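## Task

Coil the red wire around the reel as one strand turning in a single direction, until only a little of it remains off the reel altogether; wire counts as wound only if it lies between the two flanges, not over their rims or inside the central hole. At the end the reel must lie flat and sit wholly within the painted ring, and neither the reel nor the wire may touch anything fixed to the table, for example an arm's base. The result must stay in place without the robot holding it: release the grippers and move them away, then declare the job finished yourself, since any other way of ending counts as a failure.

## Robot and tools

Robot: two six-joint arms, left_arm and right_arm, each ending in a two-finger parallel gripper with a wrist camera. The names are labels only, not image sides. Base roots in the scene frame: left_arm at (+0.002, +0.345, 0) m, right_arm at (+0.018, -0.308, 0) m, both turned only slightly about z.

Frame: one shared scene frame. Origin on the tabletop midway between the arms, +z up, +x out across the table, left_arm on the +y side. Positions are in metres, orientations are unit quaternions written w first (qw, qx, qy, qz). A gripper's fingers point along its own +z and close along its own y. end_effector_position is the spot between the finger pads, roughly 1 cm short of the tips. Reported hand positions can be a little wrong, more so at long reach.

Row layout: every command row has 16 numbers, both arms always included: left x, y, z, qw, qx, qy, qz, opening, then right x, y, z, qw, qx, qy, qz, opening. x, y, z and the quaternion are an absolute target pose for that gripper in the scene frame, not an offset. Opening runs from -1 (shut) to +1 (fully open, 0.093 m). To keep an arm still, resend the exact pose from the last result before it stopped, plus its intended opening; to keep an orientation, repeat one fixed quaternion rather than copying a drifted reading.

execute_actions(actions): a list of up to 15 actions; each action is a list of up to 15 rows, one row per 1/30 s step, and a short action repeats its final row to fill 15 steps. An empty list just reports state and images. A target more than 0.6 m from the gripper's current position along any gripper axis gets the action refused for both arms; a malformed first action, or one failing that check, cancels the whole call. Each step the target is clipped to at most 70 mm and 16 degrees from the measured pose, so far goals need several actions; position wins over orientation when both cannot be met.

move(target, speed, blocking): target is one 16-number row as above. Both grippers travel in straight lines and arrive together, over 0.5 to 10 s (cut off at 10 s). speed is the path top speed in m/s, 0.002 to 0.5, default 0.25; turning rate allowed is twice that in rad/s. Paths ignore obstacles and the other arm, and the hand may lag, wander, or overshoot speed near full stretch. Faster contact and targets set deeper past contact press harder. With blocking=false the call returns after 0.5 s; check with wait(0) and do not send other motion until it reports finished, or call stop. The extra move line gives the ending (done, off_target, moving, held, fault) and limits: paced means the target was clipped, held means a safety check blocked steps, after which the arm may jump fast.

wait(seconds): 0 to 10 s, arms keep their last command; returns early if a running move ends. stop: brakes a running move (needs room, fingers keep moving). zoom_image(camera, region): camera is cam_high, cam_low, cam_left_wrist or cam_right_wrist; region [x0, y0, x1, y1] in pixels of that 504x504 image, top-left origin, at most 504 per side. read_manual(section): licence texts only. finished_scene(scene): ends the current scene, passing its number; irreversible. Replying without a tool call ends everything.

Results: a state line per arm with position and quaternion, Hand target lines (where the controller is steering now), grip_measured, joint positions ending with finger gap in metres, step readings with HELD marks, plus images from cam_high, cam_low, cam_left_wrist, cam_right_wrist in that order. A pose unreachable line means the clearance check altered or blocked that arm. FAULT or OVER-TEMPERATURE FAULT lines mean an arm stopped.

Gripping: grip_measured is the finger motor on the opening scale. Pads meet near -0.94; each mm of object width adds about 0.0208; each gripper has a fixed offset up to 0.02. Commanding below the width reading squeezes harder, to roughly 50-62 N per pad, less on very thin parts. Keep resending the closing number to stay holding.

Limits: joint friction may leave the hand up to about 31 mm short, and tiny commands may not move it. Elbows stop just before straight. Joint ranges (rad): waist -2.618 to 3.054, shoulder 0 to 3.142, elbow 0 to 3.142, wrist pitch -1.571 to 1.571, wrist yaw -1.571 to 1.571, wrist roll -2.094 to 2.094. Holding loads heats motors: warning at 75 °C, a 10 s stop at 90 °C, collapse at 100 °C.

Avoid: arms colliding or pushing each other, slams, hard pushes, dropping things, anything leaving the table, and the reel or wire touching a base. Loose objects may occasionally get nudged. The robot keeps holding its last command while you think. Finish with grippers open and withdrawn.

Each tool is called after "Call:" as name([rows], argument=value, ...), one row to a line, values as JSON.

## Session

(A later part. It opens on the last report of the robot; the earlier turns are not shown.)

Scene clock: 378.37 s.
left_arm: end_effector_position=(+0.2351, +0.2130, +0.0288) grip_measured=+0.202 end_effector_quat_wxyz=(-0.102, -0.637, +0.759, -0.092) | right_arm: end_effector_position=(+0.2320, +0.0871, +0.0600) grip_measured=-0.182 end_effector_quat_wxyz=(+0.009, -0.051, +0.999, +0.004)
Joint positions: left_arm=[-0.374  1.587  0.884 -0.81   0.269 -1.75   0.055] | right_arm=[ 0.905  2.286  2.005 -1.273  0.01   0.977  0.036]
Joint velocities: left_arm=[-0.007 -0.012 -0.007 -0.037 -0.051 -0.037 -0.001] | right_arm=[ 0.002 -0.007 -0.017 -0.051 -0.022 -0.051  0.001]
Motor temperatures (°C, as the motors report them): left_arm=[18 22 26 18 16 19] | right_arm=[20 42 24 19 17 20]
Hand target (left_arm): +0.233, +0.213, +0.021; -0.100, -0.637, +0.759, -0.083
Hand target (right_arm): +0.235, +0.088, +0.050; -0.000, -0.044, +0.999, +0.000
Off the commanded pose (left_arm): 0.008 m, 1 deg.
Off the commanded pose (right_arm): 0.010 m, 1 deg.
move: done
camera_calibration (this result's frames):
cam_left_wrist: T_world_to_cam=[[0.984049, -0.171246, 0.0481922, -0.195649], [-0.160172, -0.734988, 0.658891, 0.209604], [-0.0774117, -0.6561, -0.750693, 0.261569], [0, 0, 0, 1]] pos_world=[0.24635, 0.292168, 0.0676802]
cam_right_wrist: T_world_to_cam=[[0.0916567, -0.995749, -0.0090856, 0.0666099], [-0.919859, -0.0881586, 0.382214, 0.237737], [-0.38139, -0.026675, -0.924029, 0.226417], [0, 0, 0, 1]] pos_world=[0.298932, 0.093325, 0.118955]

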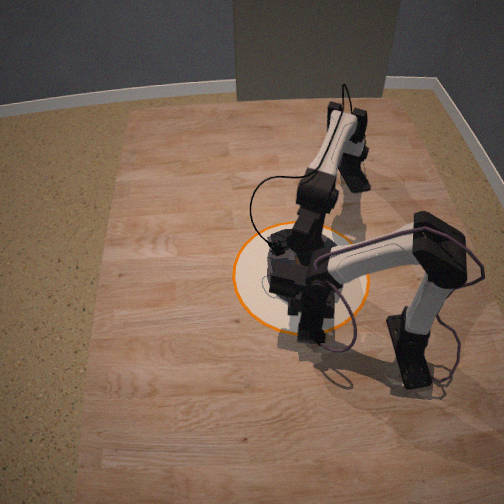

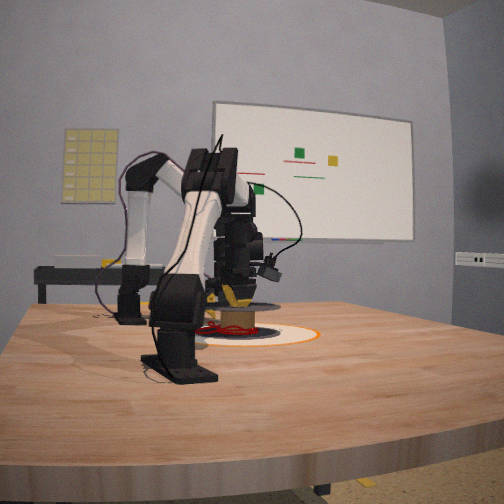

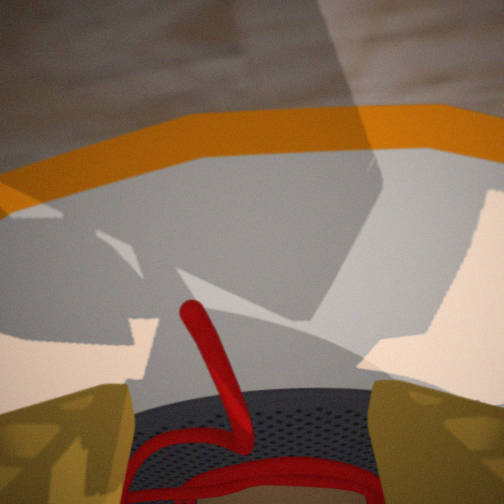

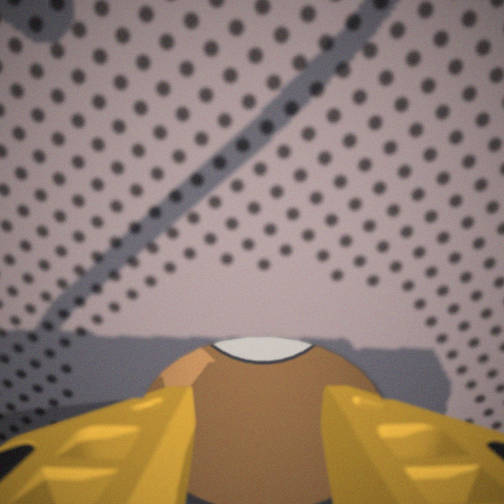

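Call:
move(target=[0.232,0.222,0.021,-0.100,-0.6375,0.7594,-0.0839,0.2, 0.235,0.088,0.050,0,-0.0436,0.999,0,0.1], speed=0.05)

Scene clock: 379.77 s.
left_arm: end_effector_position=(+0.2328, +0.2178, +0.0256) grip_measured=+0.202 end_effector_quat_wxyz=(-0.103, -0.636, +0.760, -0.088) | right_arm: end_effector_position=(+0.2320, +0.0871, +0.0600) grip_measured=-0.182 end_effector_quat_wxyz=(+0.009, -0.051, +0.999, +0.004)
Joint positions: left_arm=[-0.36   1.587  0.87  -0.808  0.269 -1.732  0.055] | right_arm=[ 0.905  2.286  2.005 -1.273  0.01   0.977  0.036]
Joint velocities: left_arm=[ 0.007 -0.002  0.007  0.007 -0.037 -0.007 -0.001] | right_arm=[ 0.002  0.017  0.002  0.007  0.037 -0.007 -0.001]
Motor temperatures (°C, as the motors report them): left_arm=[18 22 26 18 16 19] | right_arm=[20 42 24 19 17 20]
Hand target (left_arm): +0.232, +0.222, +0.021; -0.100, -0.638, +0.759, -0.084
Hand target (right_arm): +0.235, +0.088, +0.050; -0.000, -0.044, +0.999, +0.000
Off the commanded pose (left_arm): 0.006 m, 1 deg.
Off the commanded pose (right_arm): 0.010 m, 1 deg.
move: done
camera_calibration (this result's frames):
cam_left_wrist: T_world_to_cam=[[0.983856, -0.174112, 0.0413773, -0.191625], [-0.158019, -0.736655, 0.657548, 0.214809], [-0.0840061, -0.653471, -0.752276, 0.263127], [0, 0, 0, 1]] pos_world=[0.244579, 0.296822, 0.0646263]
cam_right_wrist: T_world_to_cam=[[0.0916567, -0.995749, -0.0090856, 0.0666099], [-0.919859, -0.0881586, 0.382214, 0.237737], [-0.38139, -0.026675, -0.924029, 0.226417], [0, 0, 0, 1]] pos_world=[0.298932, 0.093325, 0.118955]

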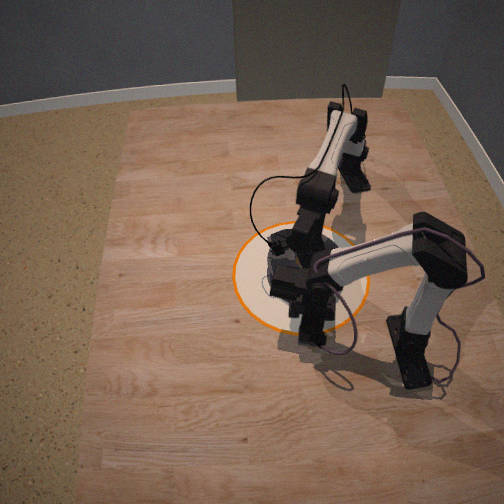

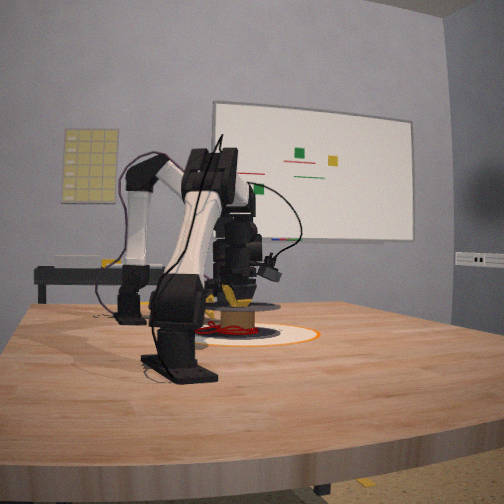

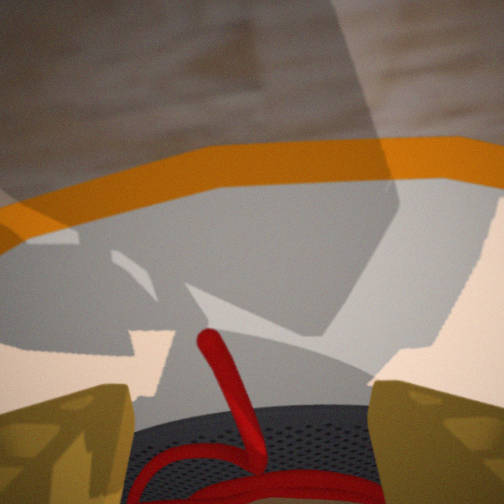

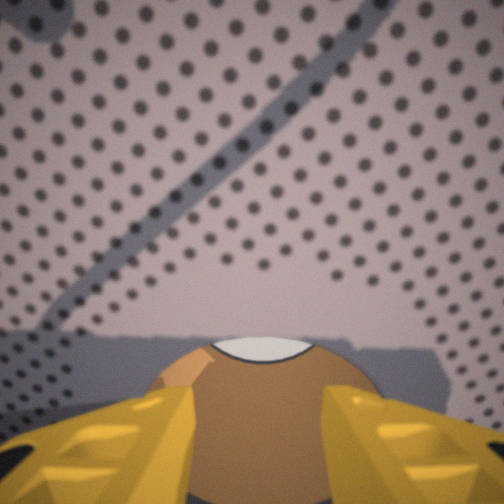

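Close.

Call:
move(target=[0.232,0.219,0.021,-0.100,-0.6375,0.7594,-0.0839,-1, 0.235,0.088,0.050,0,-0.0436,0.999,0,0.1], speed=0.05)

Scene clock: 380.67 s.
left_arm: end_effector_position=(+0.2328, +0.2178, +0.0256) grip_measured=-0.991 end_effector_quat_wxyz=(-0.103, -0.636, +0.760, -0.088) | right_arm: end_effector_position=(+0.2320, +0.0871, +0.0600) grip_measured=-0.182 end_effector_quat_wxyz=(+0.009, -0.051, +0.999, +0.004)
Joint positions: left_arm=[-0.36   1.587  0.87  -0.808  0.269 -1.732  0.   ] | right_arm=[ 0.905  2.286  2.005 -1.273  0.01   0.977  0.036]
Joint velocities: left_arm=[-0.017 -0.012 -0.012  0.037 -0.022 -0.037  0.   ] | right_arm=[ 0.007 -0.002 -0.017  0.037  0.022  0.037 -0.001]
Motor temperatures (°C, as the motors report them): left_arm=[18 22 26 19 16 19] | right_arm=[20 42 24 19 17 20]
Hand target (left_arm): +0.232, +0.219, +0.021; -0.100, -0.637, +0.759, -0.084
Hand target (right_arm): +0.235, +0.088, +0.050; -0.000, -0.044, +0.999, +0.000
Off the commanded pose (left_arm): 0.005 m, 1 deg.
Off the commanded pose (right_arm): 0.010 m, 1 deg.
move: done
camera_calibration (this result's frames):
cam_left_wrist: T_world_to_cam=[[0.983856, -0.174112, 0.0413773, -0.191625], [-0.158019, -0.736655, 0.657548, 0.214809], [-0.0840061, -0.653471, -0.752276, 0.263127], [0, 0, 0, 1]] pos_world=[0.244579, 0.296822, 0.0646263]
cam_right_wrist: T_world_to_cam=[[0.0916567, -0.995749, -0.0090856, 0.0666099], [-0.919859, -0.0881586, 0.382214, 0.237737], [-0.38139, -0.026675, -0.924029, 0.226417], [0, 0, 0, 1]] pos_world=[0.298932, 0.093325, 0.118955]

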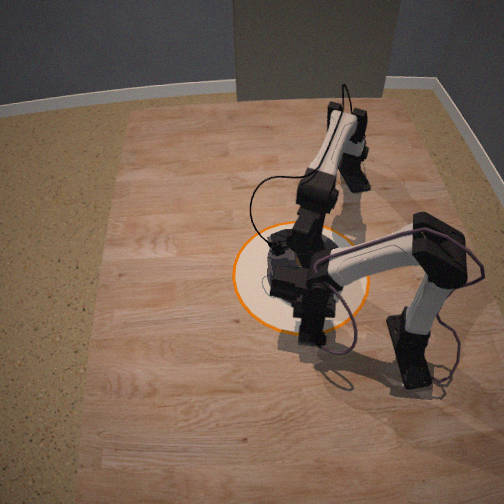

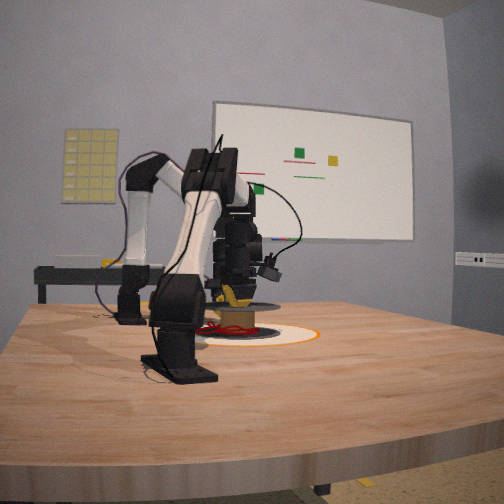

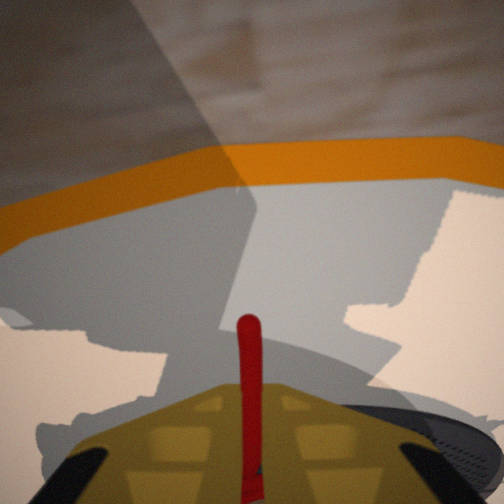

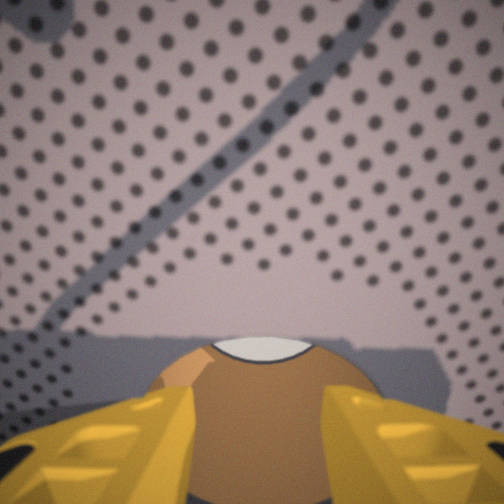

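Call:
move(target=[0.25,0.262,0.03,0,-0.342,0.940,0,-1, 0.235,0.088,0.050,0,-0.0436,0.999,0,0.1], speed=0.06)

Call:
zoom_image(camera="cam_low", region=[180, 280, 330, 360])

Scene clock: 388.10 s.
left_arm: end_effector_position=(+0.2476, +0.2561, +0.0299) grip_measured=-0.991 end_effector_quat_wxyz=(-0.001, -0.342, +0.940, -0.013) | right_arm: end_effector_position=(+0.2320, +0.0871, +0.0600) grip_measured=-0.182 end_effector_quat_wxyz=(+0.009, -0.051, +0.999, +0.004)
Joint positions: left_arm=[-0.36   1.6    0.93  -0.886  0.021 -1.03   0.   ] | right_arm=[ 0.905  2.286  2.005 -1.273  0.01   0.977  0.036]
Joint velocities: left_arm=[-0.017 -0.012 -0.012 -0.051  0.022  0.051  0.   ] | right_arm=[ 0.007  0.007  0.002 -0.007 -0.007 -0.007  0.   ]
Motor temperatures (°C, as the motors report them): left_arm=[18 22 26 18 16 19] | right_arm=[20 42 24 19 17 20]
Hand target (left_arm): +0.251, +0.262, +0.030; +0.001, -0.342, +0.940, -0.001
Hand target (right_arm): +0.235, +0.088, +0.050; -0.000, -0.044, +0.999, +0.000
Off the commanded pose (left_arm): 0.006 m, 2 deg.
Off the commanded pose (right_arm): 0.010 m, 1 deg.
move: done
camera_calibration (this result's frames):
cam_left_wrist: T_world_to_cam=[[0.634352, -0.770585, 0.0616135, 0.0390098], [-0.710417, -0.549681, 0.439497, 0.33799], [-0.304802, -0.322567, -0.896128, 0.266928], [0, 0, 0, 1]] pos_world=[0.296728, 0.301949, 0.0882525]
cam_right_wrist: T_world_to_cam=[[0.0916567, -0.995749, -0.0090856, 0.0666099], [-0.919859, -0.0881586, 0.382214, 0.237737], [-0.38139, -0.026675, -0.924029, 0.226417], [0, 0, 0, 1]] pos_world=[0.298932, 0.093325, 0.118955]

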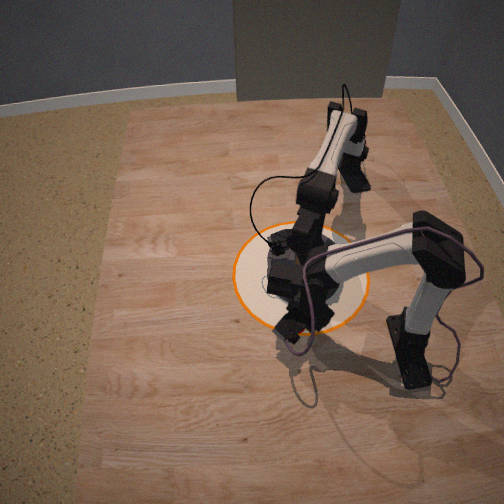

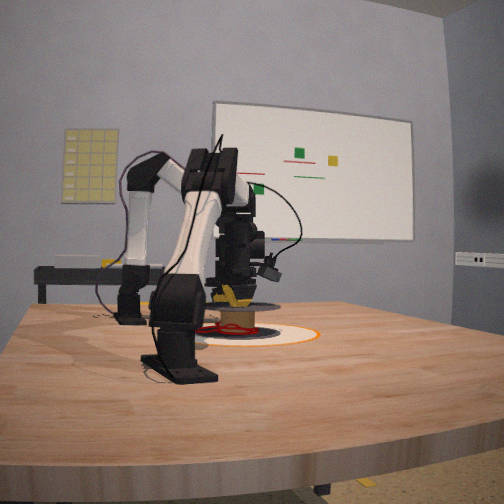

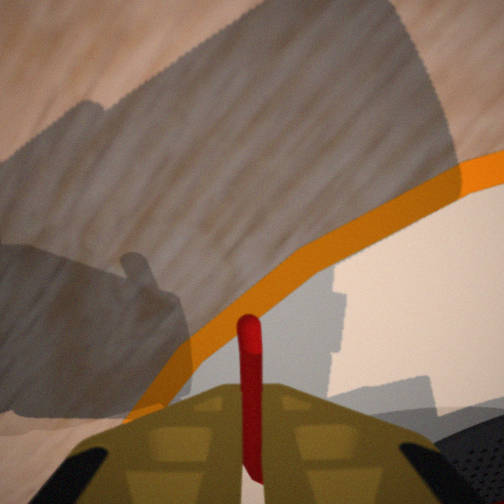

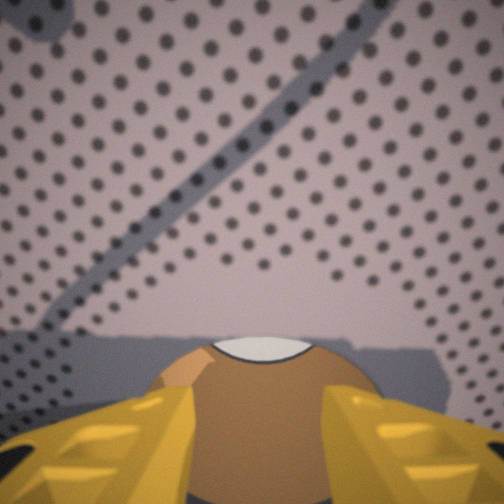

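Region (180, 280, 330, 360) of cam_low's 504x504 image, scaled by 3.360, with more detail than that image has; it fills the top 269 rows of this view, and the rest is white.

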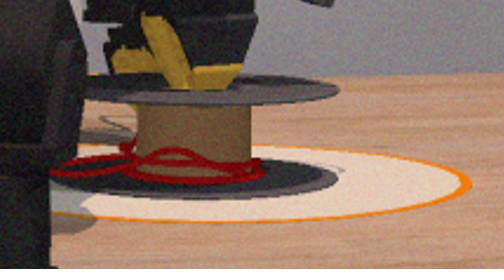

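Call:
move(target=[0.265,0.278,0.03,0,0,1,0,-1, 0.235,0.088,0.050,0,-0.0436,0.999,0,0.1], speed=0.25)

Call:
zoom_image(camera="cam_low", region=[180, 280, 330, 360])

Scene clock: 392.57 s.
left_arm: end_effector_position=(+0.2619, +0.2706, +0.0308) grip_measured=-0.991 end_effector_quat_wxyz=(+0.005, +0.001, +1.000, -0.014) | right_arm: end_effector_position=(+0.2320, +0.0872, +0.0600) grip_measured=-0.182 end_effector_quat_wxyz=(+0.009, -0.051, +0.999, +0.004)
Joint positions: left_arm=[-0.29   1.632  0.967 -0.89   0.024 -0.261  0.   ] | right_arm=[ 0.905  2.286  2.005 -1.273  0.01   0.978  0.036]
Joint velocities: left_arm=[-0.002  0.007 -0.012 -0.007  0.051  0.037  0.   ] | right_arm=[ 0.007  0.012 -0.002  0.066  0.007 -0.037 -0.   ]
Motor temperatures (°C, as the motors report them): left_arm=[18 22 26 18 16 19] | right_arm=[20 42 24 19 17 20]
Hand target (left_arm): +0.265, +0.277, +0.030; +0.001, +0.000, +1.000, -0.000
Hand target (right_arm): +0.235, +0.088, +0.050; +0.000, -0.043, +0.999, +0.000
Off the commanded pose (left_arm): 0.008 m, 2 deg.
Off the commanded pose (right_arm): 0.010 m, 1 deg.
move: done
camera_calibration (this result's frames):
cam_left_wrist: T_world_to_cam=[[-0.0115373, -0.997807, 0.0651819, 0.271606], [-0.906125, 0.0379987, 0.4213, 0.248448], [-0.422853, -0.0542023, -0.904576, 0.235263], [0, 0, 0, 1]] pos_world=[0.32774, 0.274321, 0.0904377]
cam_right_wrist: T_world_to_cam=[[0.0908987, -0.995816, -0.0094176, 0.0668887], [-0.919992, -0.0875904, 0.382024, 0.237776], [-0.381251, -0.0260614, -0.924104, 0.226356], [0, 0, 0, 1]] pos_world=[0.298971, 0.0933349, 0.11897]

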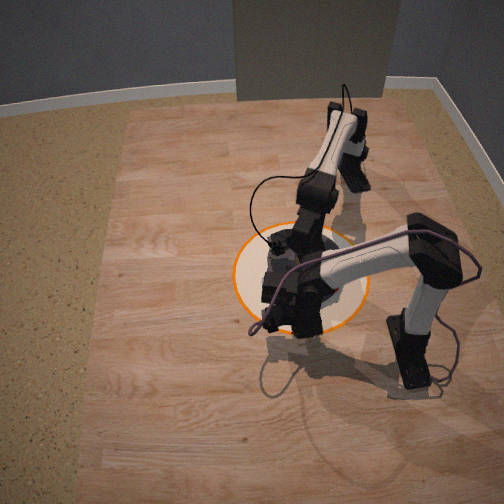

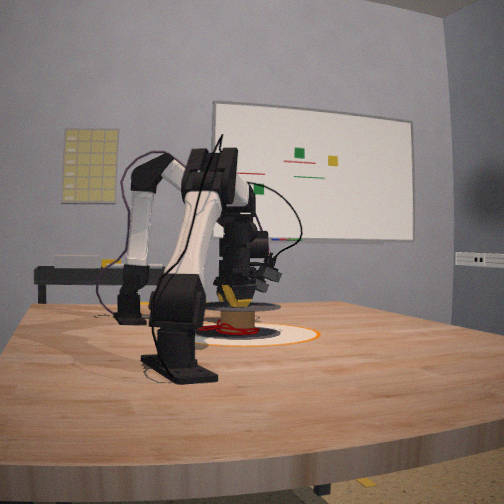

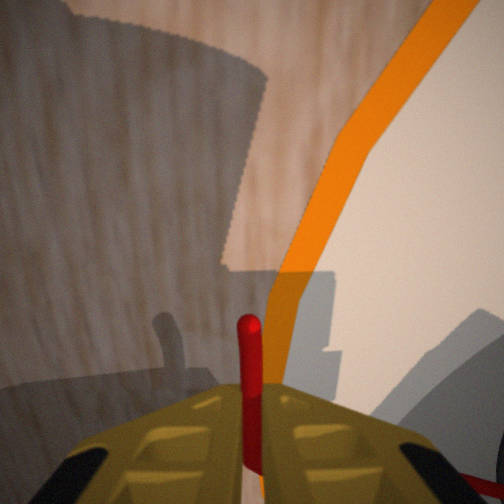

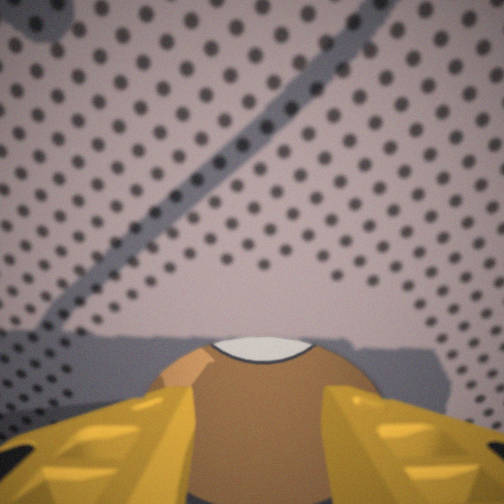

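Region (180, 280, 330, 360) of cam_low's 504x504 image, scaled by 3.360, with more detail than that image has; it fills the top 269 rows of this view, and the rest is white.

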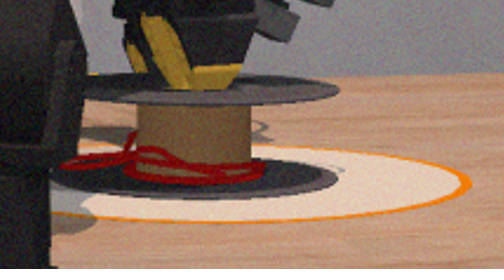

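Call:
move(target=[0.268,0.284,0.03,0,0.342,0.940,0,-1, 0.235,0.088,0.050,0,-0.0436,0.999,0,0.1], speed=0.3)

Scene clock: 394.93 s.
left_arm: end_effector_position=(+0.2633, +0.2764, +0.0308) grip_measured=-0.991 end_effector_quat_wxyz=(+0.009, +0.342, +0.939, -0.014) | right_arm: end_effector_position=(+0.2320, +0.0872, +0.0600) grip_measured=-0.182 end_effector_quat_wxyz=(+0.009, -0.051, +0.999, +0.004)
Joint positions: left_arm=[-0.265  1.632  0.967 -0.89   0.029  0.461  0.   ] | right_arm=[ 0.905  2.286  2.005 -1.273  0.01   0.978  0.036]
Joint velocities: left_arm=[ 0.002 -0.007  0.007  0.007 -0.051  0.037  0.   ] | right_arm=[ 0.017  0.002 -0.002  0.022  0.037 -0.066 -0.001]
Motor temperatures (°C, as the motors report them): left_arm=[18 22 26 18 16 19] | right_arm=[20 42 25 19 17 20]
Hand target (left_arm): +0.268, +0.284, +0.030; +0.001, +0.342, +0.940, -0.000
Hand target (right_arm): +0.235, +0.088, +0.050; -0.000, -0.044, +0.999, +0.000
Off the commanded pose (left_arm): 0.009 m, 2 deg.
Off the commanded pose (right_arm): 0.010 m, 1 deg.
move: done
camera_calibration (this result's frames):
cam_left_wrist: T_world_to_cam=[[-0.650282, -0.757586, 0.0565466, 0.379431], [-0.678393, 0.612581, 0.40562, 0.0312132], [-0.341932, 0.225407, -0.912291, 0.137841], [0, 0, 0, 1]] pos_world=[0.315044, 0.237261, 0.0916348]
cam_right_wrist: T_world_to_cam=[[0.0908987, -0.995816, -0.0094176, 0.0668887], [-0.919992, -0.0875904, 0.382024, 0.237776], [-0.381251, -0.0260614, -0.924104, 0.226356], [0, 0, 0, 1]] pos_world=[0.298971, 0.0933349, 0.11897]

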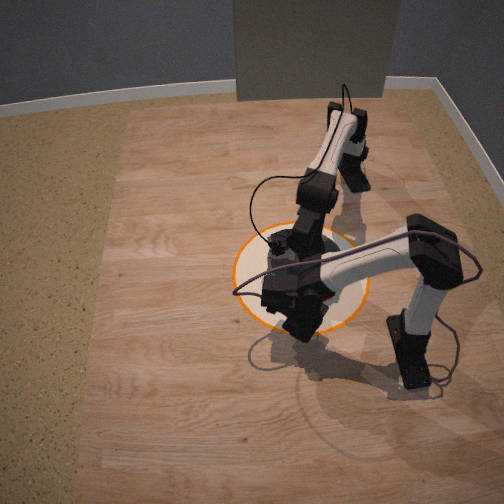

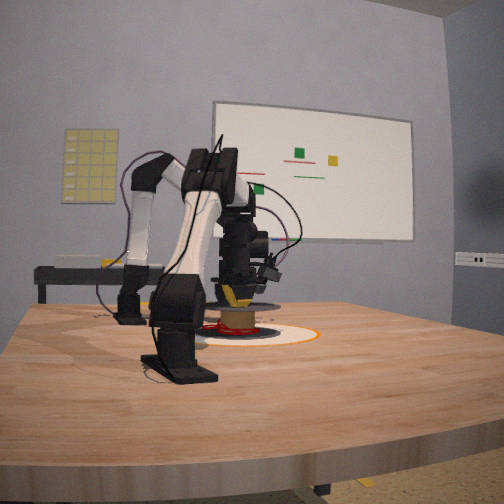

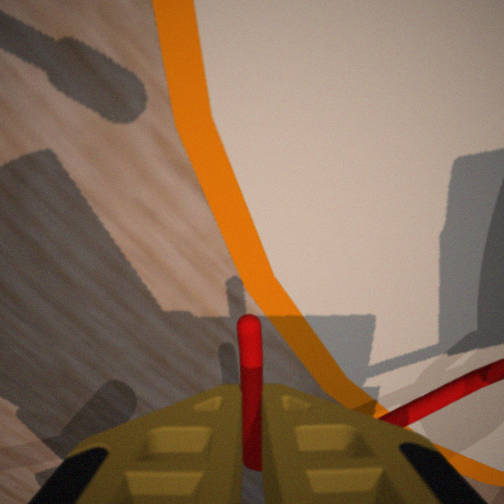

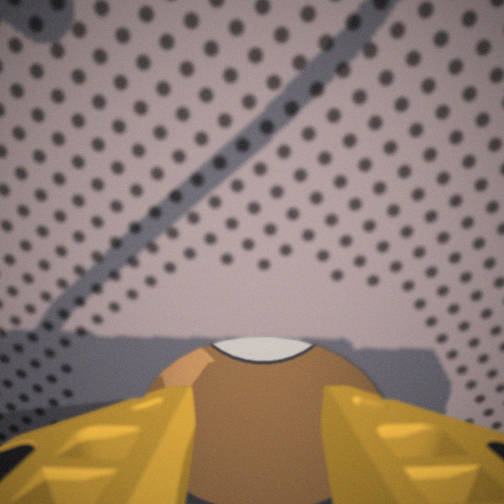

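Call:
move(target=[0.262,0.275,0.03,0,0.342,0.940,0,0.3, 0.235,0.088,0.050,0,-0.0436,0.999,0,0.1], speed=0.1)

Call:
move(target=[0.25,0.30,0.10,-0.100,-0.6375,0.7594,-0.0839,0.3, 0.235,0.088,0.050,0,-0.0436,0.999,0,0.1], speed=0.4)

Scene clock: 396.23 s.
left_arm: end_effector_position=(+0.2628, +0.2747, +0.0308) grip_measured=+0.298 end_effector_quat_wxyz=(+0.008, +0.341, +0.940, -0.006) | right_arm: end_effector_position=(+0.2320, +0.0872, +0.0600) grip_measured=-0.182 end_effector_quat_wxyz=(+0.009, -0.051, +0.999, +0.004)
Joint positions: left_arm=[-0.281  1.632  0.967 -0.89   0.013  0.443  0.059] | right_arm=[ 0.905  2.286  2.005 -1.273  0.01   0.978  0.036]
Joint velocities: left_arm=[-0.022  0.012 -0.012 -0.007 -0.007 -0.037  0.   ] | right_arm=[-0.007 -0.002 -0.012  0.037  0.007  0.037  0.   ]
Motor temperatures (°C, as the motors report them): left_arm=[18 22 26 18 16 19] | right_arm=[20 42 25 19 17 20]
Hand target (left_arm): +0.262, +0.275, +0.030; +0.000, +0.342, +0.940, +0.000
Hand target (right_arm): +0.235, +0.088, +0.050; -0.000, -0.044, +0.999, +0.000
Off the commanded pose (left_arm): 0.001 m, 1 deg.
Off the commanded pose (right_arm): 0.010 m, 1 deg.
move: done
camera_calibration (this result's frames):
cam_left_wrist: T_world_to_cam=[[-0.64882, -0.759745, 0.0426587, 0.378502], [-0.681112, 0.604835, 0.412627, 0.034558], [-0.339293, 0.238665, -0.909901, 0.13359], [0, 0, 0, 1]] pos_world=[0.314444, 0.23478, 0.0911479]
cam_right_wrist: T_world_to_cam=[[0.0908987, -0.995816, -0.0094176, 0.0668887], [-0.919992, -0.0875904, 0.382024, 0.237776], [-0.381251, -0.0260614, -0.924104, 0.226356], [0, 0, 0, 1]] pos_world=[0.298971, 0.0933349, 0.11897]

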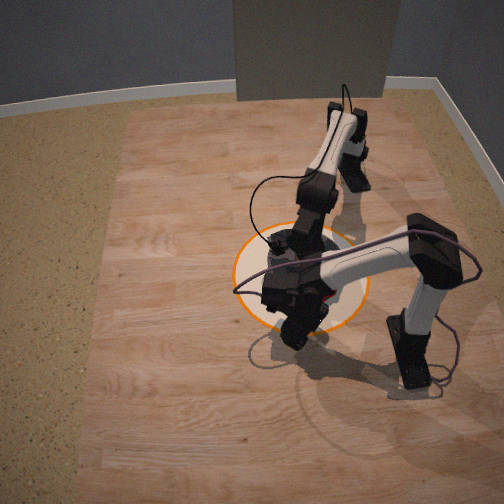

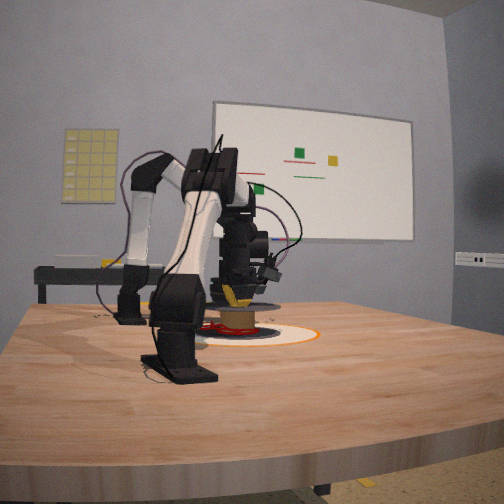

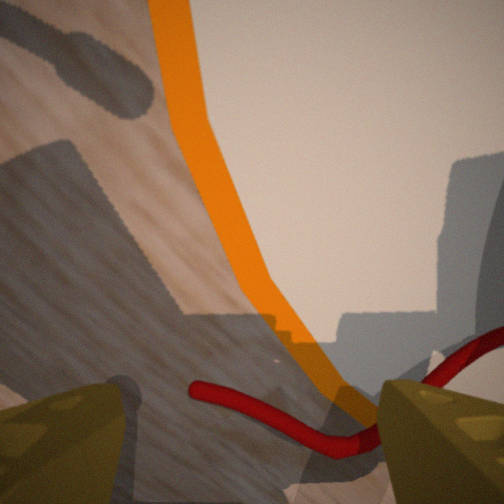

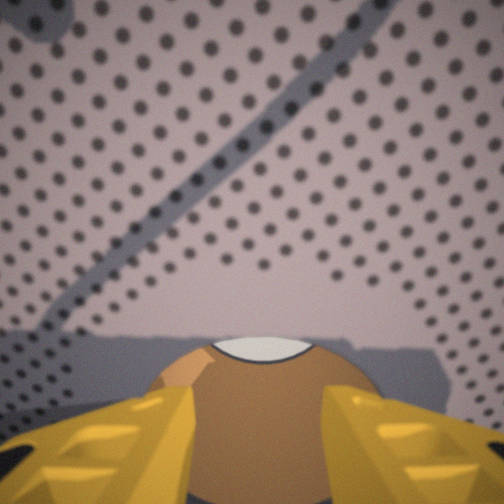

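Scene clock: 399.53 s.
left_arm: end_effector_position=(+0.2466, +0.2999, +0.0879) grip_measured=+0.298 end_effector_quat_wxyz=(-0.108, -0.634, +0.763, -0.070) | right_arm: end_effector_position=(+0.2320, +0.0872, +0.0600) grip_measured=-0.182 end_effector_quat_wxyz=(+0.009, -0.051, +0.999, +0.004)
Joint positions: left_arm=[-0.042  1.556  1.105 -1.195  0.247 -1.392  0.059] | right_arm=[ 0.905  2.286  2.005 -1.273  0.01   0.978  0.036]
Joint velocities: left_arm=[-0.002  0.002 -0.012  0.081  0.007 -0.066 -0.001] | right_arm=[-0.022  0.007  0.002  0.037 -0.037  0.051 -0.   ]
Motor temperatures (°C, as the motors report them): left_arm=[18 23 27 18 16 19] | right_arm=[20 43 25 19 17 20]
Hand target (left_arm): +0.251, +0.299, +0.100; -0.099, -0.637, +0.759, -0.085
Hand target (right_arm): +0.235, +0.088, +0.050; -0.000, -0.044, +0.999, +0.000
Off the commanded pose (left_arm): 0.013 m, 2 deg.
Off the commanded pose (right_arm): 0.010 m, 1 deg.
move: off_target (left_arm)
camera_calibration (this result's frames):
cam_left_wrist: T_world_to_cam=[[0.982524, -0.185968, 0.00793636, -0.18664], [-0.147049, -0.749355, 0.645634, 0.238644], [-0.11412, -0.635518, -0.763605, 0.367906], [0, 0, 0, 1]] pos_world=[0.260456, 0.377931, 0.128339]
cam_right_wrist: T_world_to_cam=[[0.0908987, -0.995816, -0.0094176, 0.0668887], [-0.919992, -0.0875904, 0.382024, 0.237776], [-0.381251, -0.0260614, -0.924104, 0.226356], [0, 0, 0, 1]] pos_world=[0.298971, 0.0933349, 0.11897]

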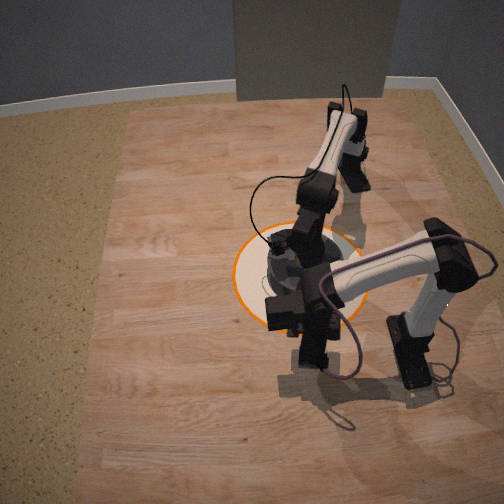

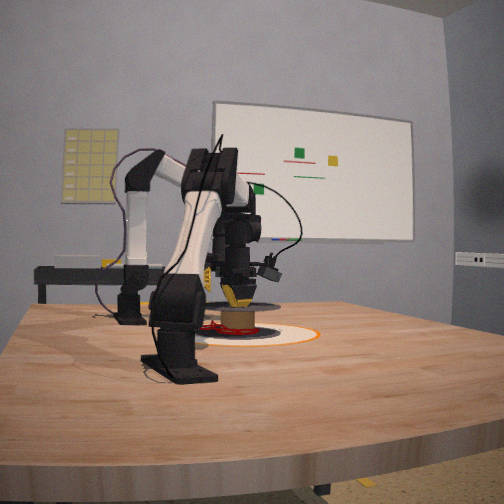

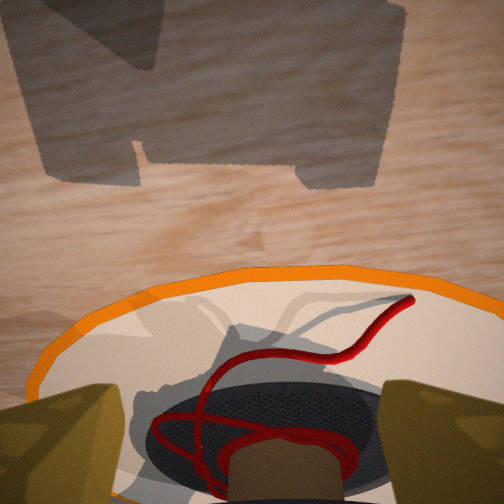

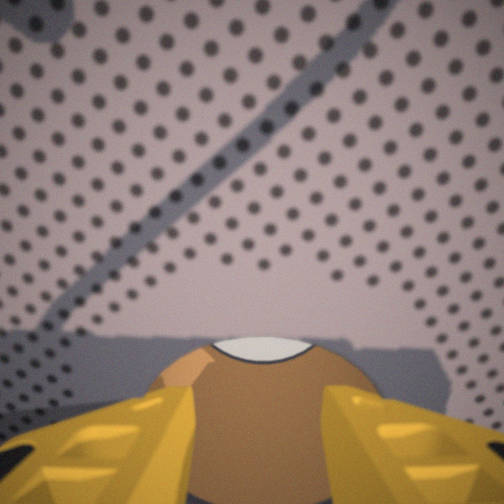

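Call:
zoom_image(camera="cam_left_wrist", region=[120, 260, 440, 504])

Region (120, 260, 440, 504) of cam_left_wrist's 504x504 image, scaled by 1.575, with more detail than that image has; it fills the top 384 rows of this view, and the rest is white.

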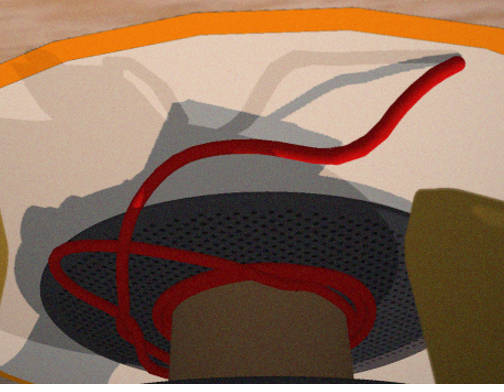

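Call:
move(target=[0.295,0.228,0.06,0,-0.087,0.996,0,0.1, 0.235,0.088,0.050,0,-0.0436,0.999,0,0.1], speed=0.4)

Scene clock: 410.43 s.
left_arm: end_effector_position=(+0.2847, +0.2314, +0.0613) grip_measured=+0.102 end_effector_quat_wxyz=(-0.012, -0.093, +0.996, -0.001) | right_arm: end_effector_position=(+0.2320, +0.0872, +0.0600) grip_measured=-0.182 end_effector_quat_wxyz=(+0.009, -0.051, +0.999, +0.004)
Joint positions: left_arm=[-0.402  1.749  1.229 -1.071  0.013 -0.561  0.05 ] | right_arm=[ 0.905  2.286  2.005 -1.273  0.01   0.978  0.036]
Joint velocities: left_arm=[-0.012  0.002 -0.012 -0.022  0.007 -0.022 -0.   ] | right_arm=[ 0.007 -0.002  0.012  0.022 -0.022  0.051 -0.001]
Motor temperatures (°C, as the motors report them): left_arm=[18 24 27 18 16 19] | right_arm=[20 43 25 19 17 20]
Hand target (left_arm): +0.293, +0.228, +0.060; -0.001, -0.087, +0.996, +0.001
Hand target (right_arm): +0.235, +0.088, +0.050; -0.000, -0.044, +0.999, +0.000
Off the commanded pose (left_arm): 0.011 m, 2 deg.
Off the commanded pose (right_arm): 0.010 m, 1 deg.
move: off_target (left_arm)
camera_calibration (this result's frames):
cam_left_wrist: T_world_to_cam=[[0.17754, -0.983395, 0.037594, 0.175285], [-0.88061, -0.141698, 0.452158, 0.290218], [-0.439323, -0.113382, -0.891145, 0.287944], [0, 0, 0, 1]] pos_world=[0.350949, 0.246145, 0.118786]
cam_right_wrist: T_world_to_cam=[[0.0908987, -0.995816, -0.0094176, 0.0668887], [-0.919992, -0.0875904, 0.382024, 0.237776], [-0.381251, -0.0260614, -0.924104, 0.226356], [0, 0, 0, 1]] pos_world=[0.298971, 0.0933349, 0.11897]

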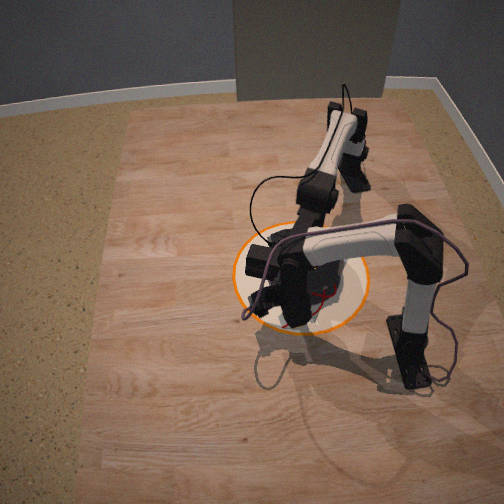

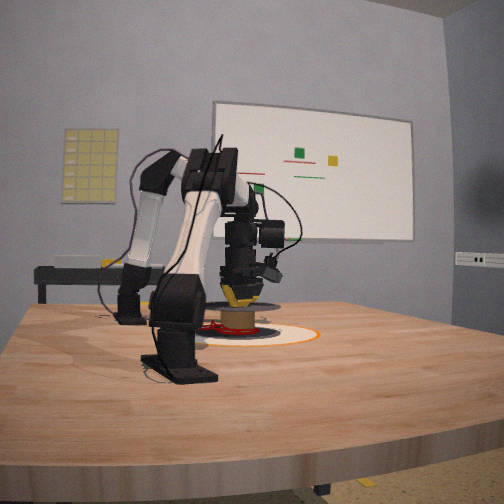

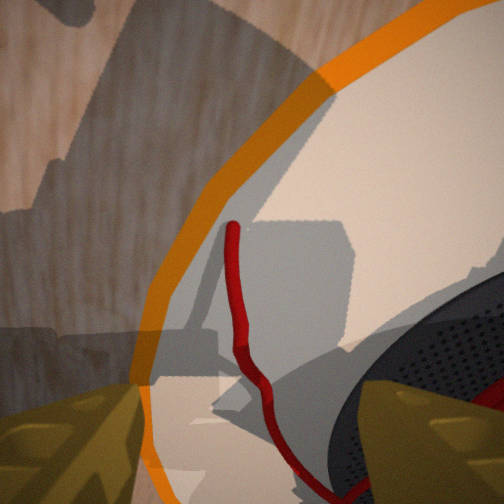

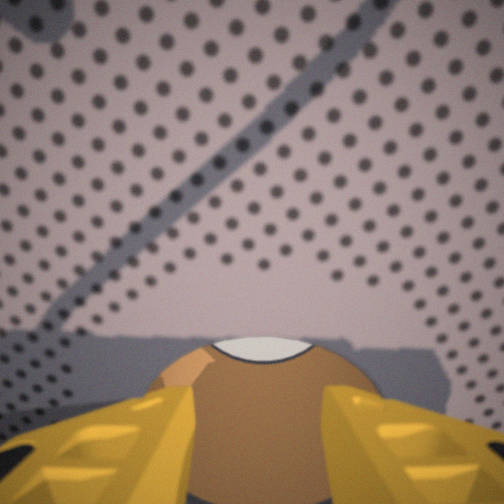

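Call:
move(target=[0.290,0.234,0.010,0,-0.087,0.996,0,0.1, 0.235,0.088,0.050,0,-0.0436,0.999,0,0.1], speed=0.1)

Scene clock: 412.73 s.
left_arm: end_effector_position=(+0.2885, +0.2324, +0.0203) grip_measured=+0.102 end_effector_quat_wxyz=(+0.001, -0.086, +0.996, -0.004) | right_arm: end_effector_position=(+0.2320, +0.0871, +0.0600) grip_measured=-0.182 end_effector_quat_wxyz=(+0.009, -0.050, +0.999, +0.004)
Joint positions: left_arm=[-0.398  1.794  1.11  -0.882  0.006 -0.543  0.05 ] | right_arm=[ 0.905  2.286  2.005 -1.273  0.01   0.979  0.036]
Joint velocities: left_arm=[-0.007 -0.012  0.027  0.037 -0.007 -0.037  0.   ] | right_arm=[-0.017  0.002  0.012  0.051 -0.037  0.007 -0.   ]
Motor temperatures (°C, as the motors report them): left_arm=[18 24 27 18 16 19] | right_arm=[20 43 25 19 17 20]
Hand target (left_arm): +0.290, +0.234, +0.011; +0.000, -0.087, +0.996, +0.000
Hand target (right_arm): +0.235, +0.088, +0.050; -0.000, -0.044, +0.999, +0.000
Off the commanded pose (left_arm): 0.011 m, 0 deg.
Off the commanded pose (right_arm): 0.010 m, 1 deg.
move: off_target (left_arm)
camera_calibration (this result's frames):
cam_left_wrist: T_world_to_cam=[[0.162501, -0.985676, 0.045124, 0.181869], [-0.894157, -0.127767, 0.429137, 0.313355], [-0.417224, -0.110083, -0.902112, 0.246294], [0, 0, 0, 1]] pos_world=[0.353394, 0.246413, 0.0795062]
cam_right_wrist: T_world_to_cam=[[0.0901373, -0.995888, -0.0091126, 0.0669761], [-0.919987, -0.086765, 0.382225, 0.237644], [-0.381444, -0.0260693, -0.924024, 0.226377], [0, 0, 0, 1]] pos_world=[0.298943, 0.0932214, 0.118954]

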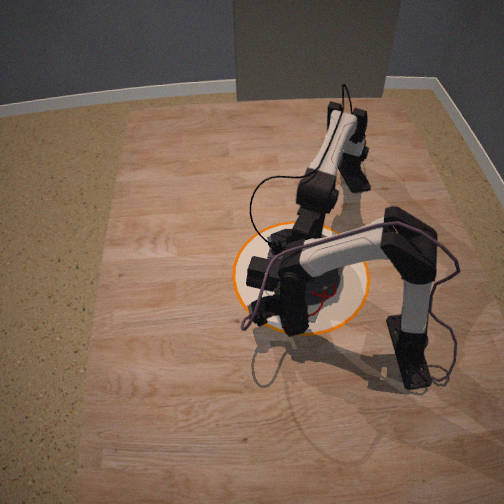

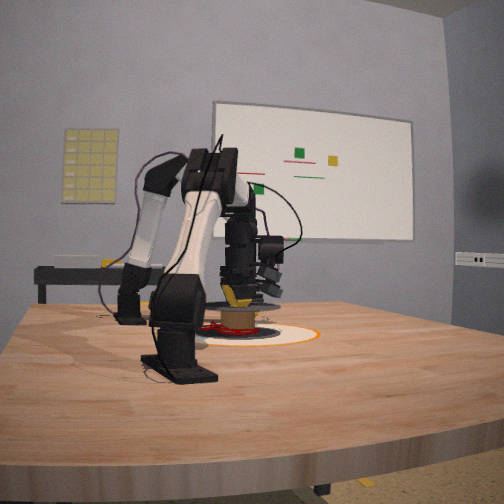

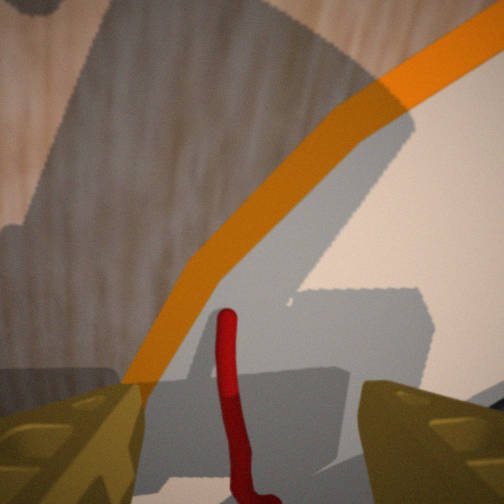

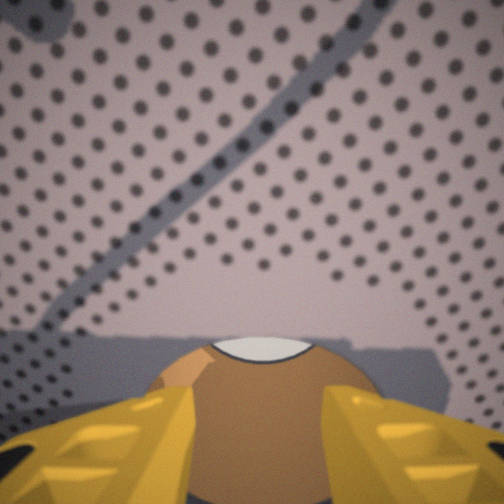

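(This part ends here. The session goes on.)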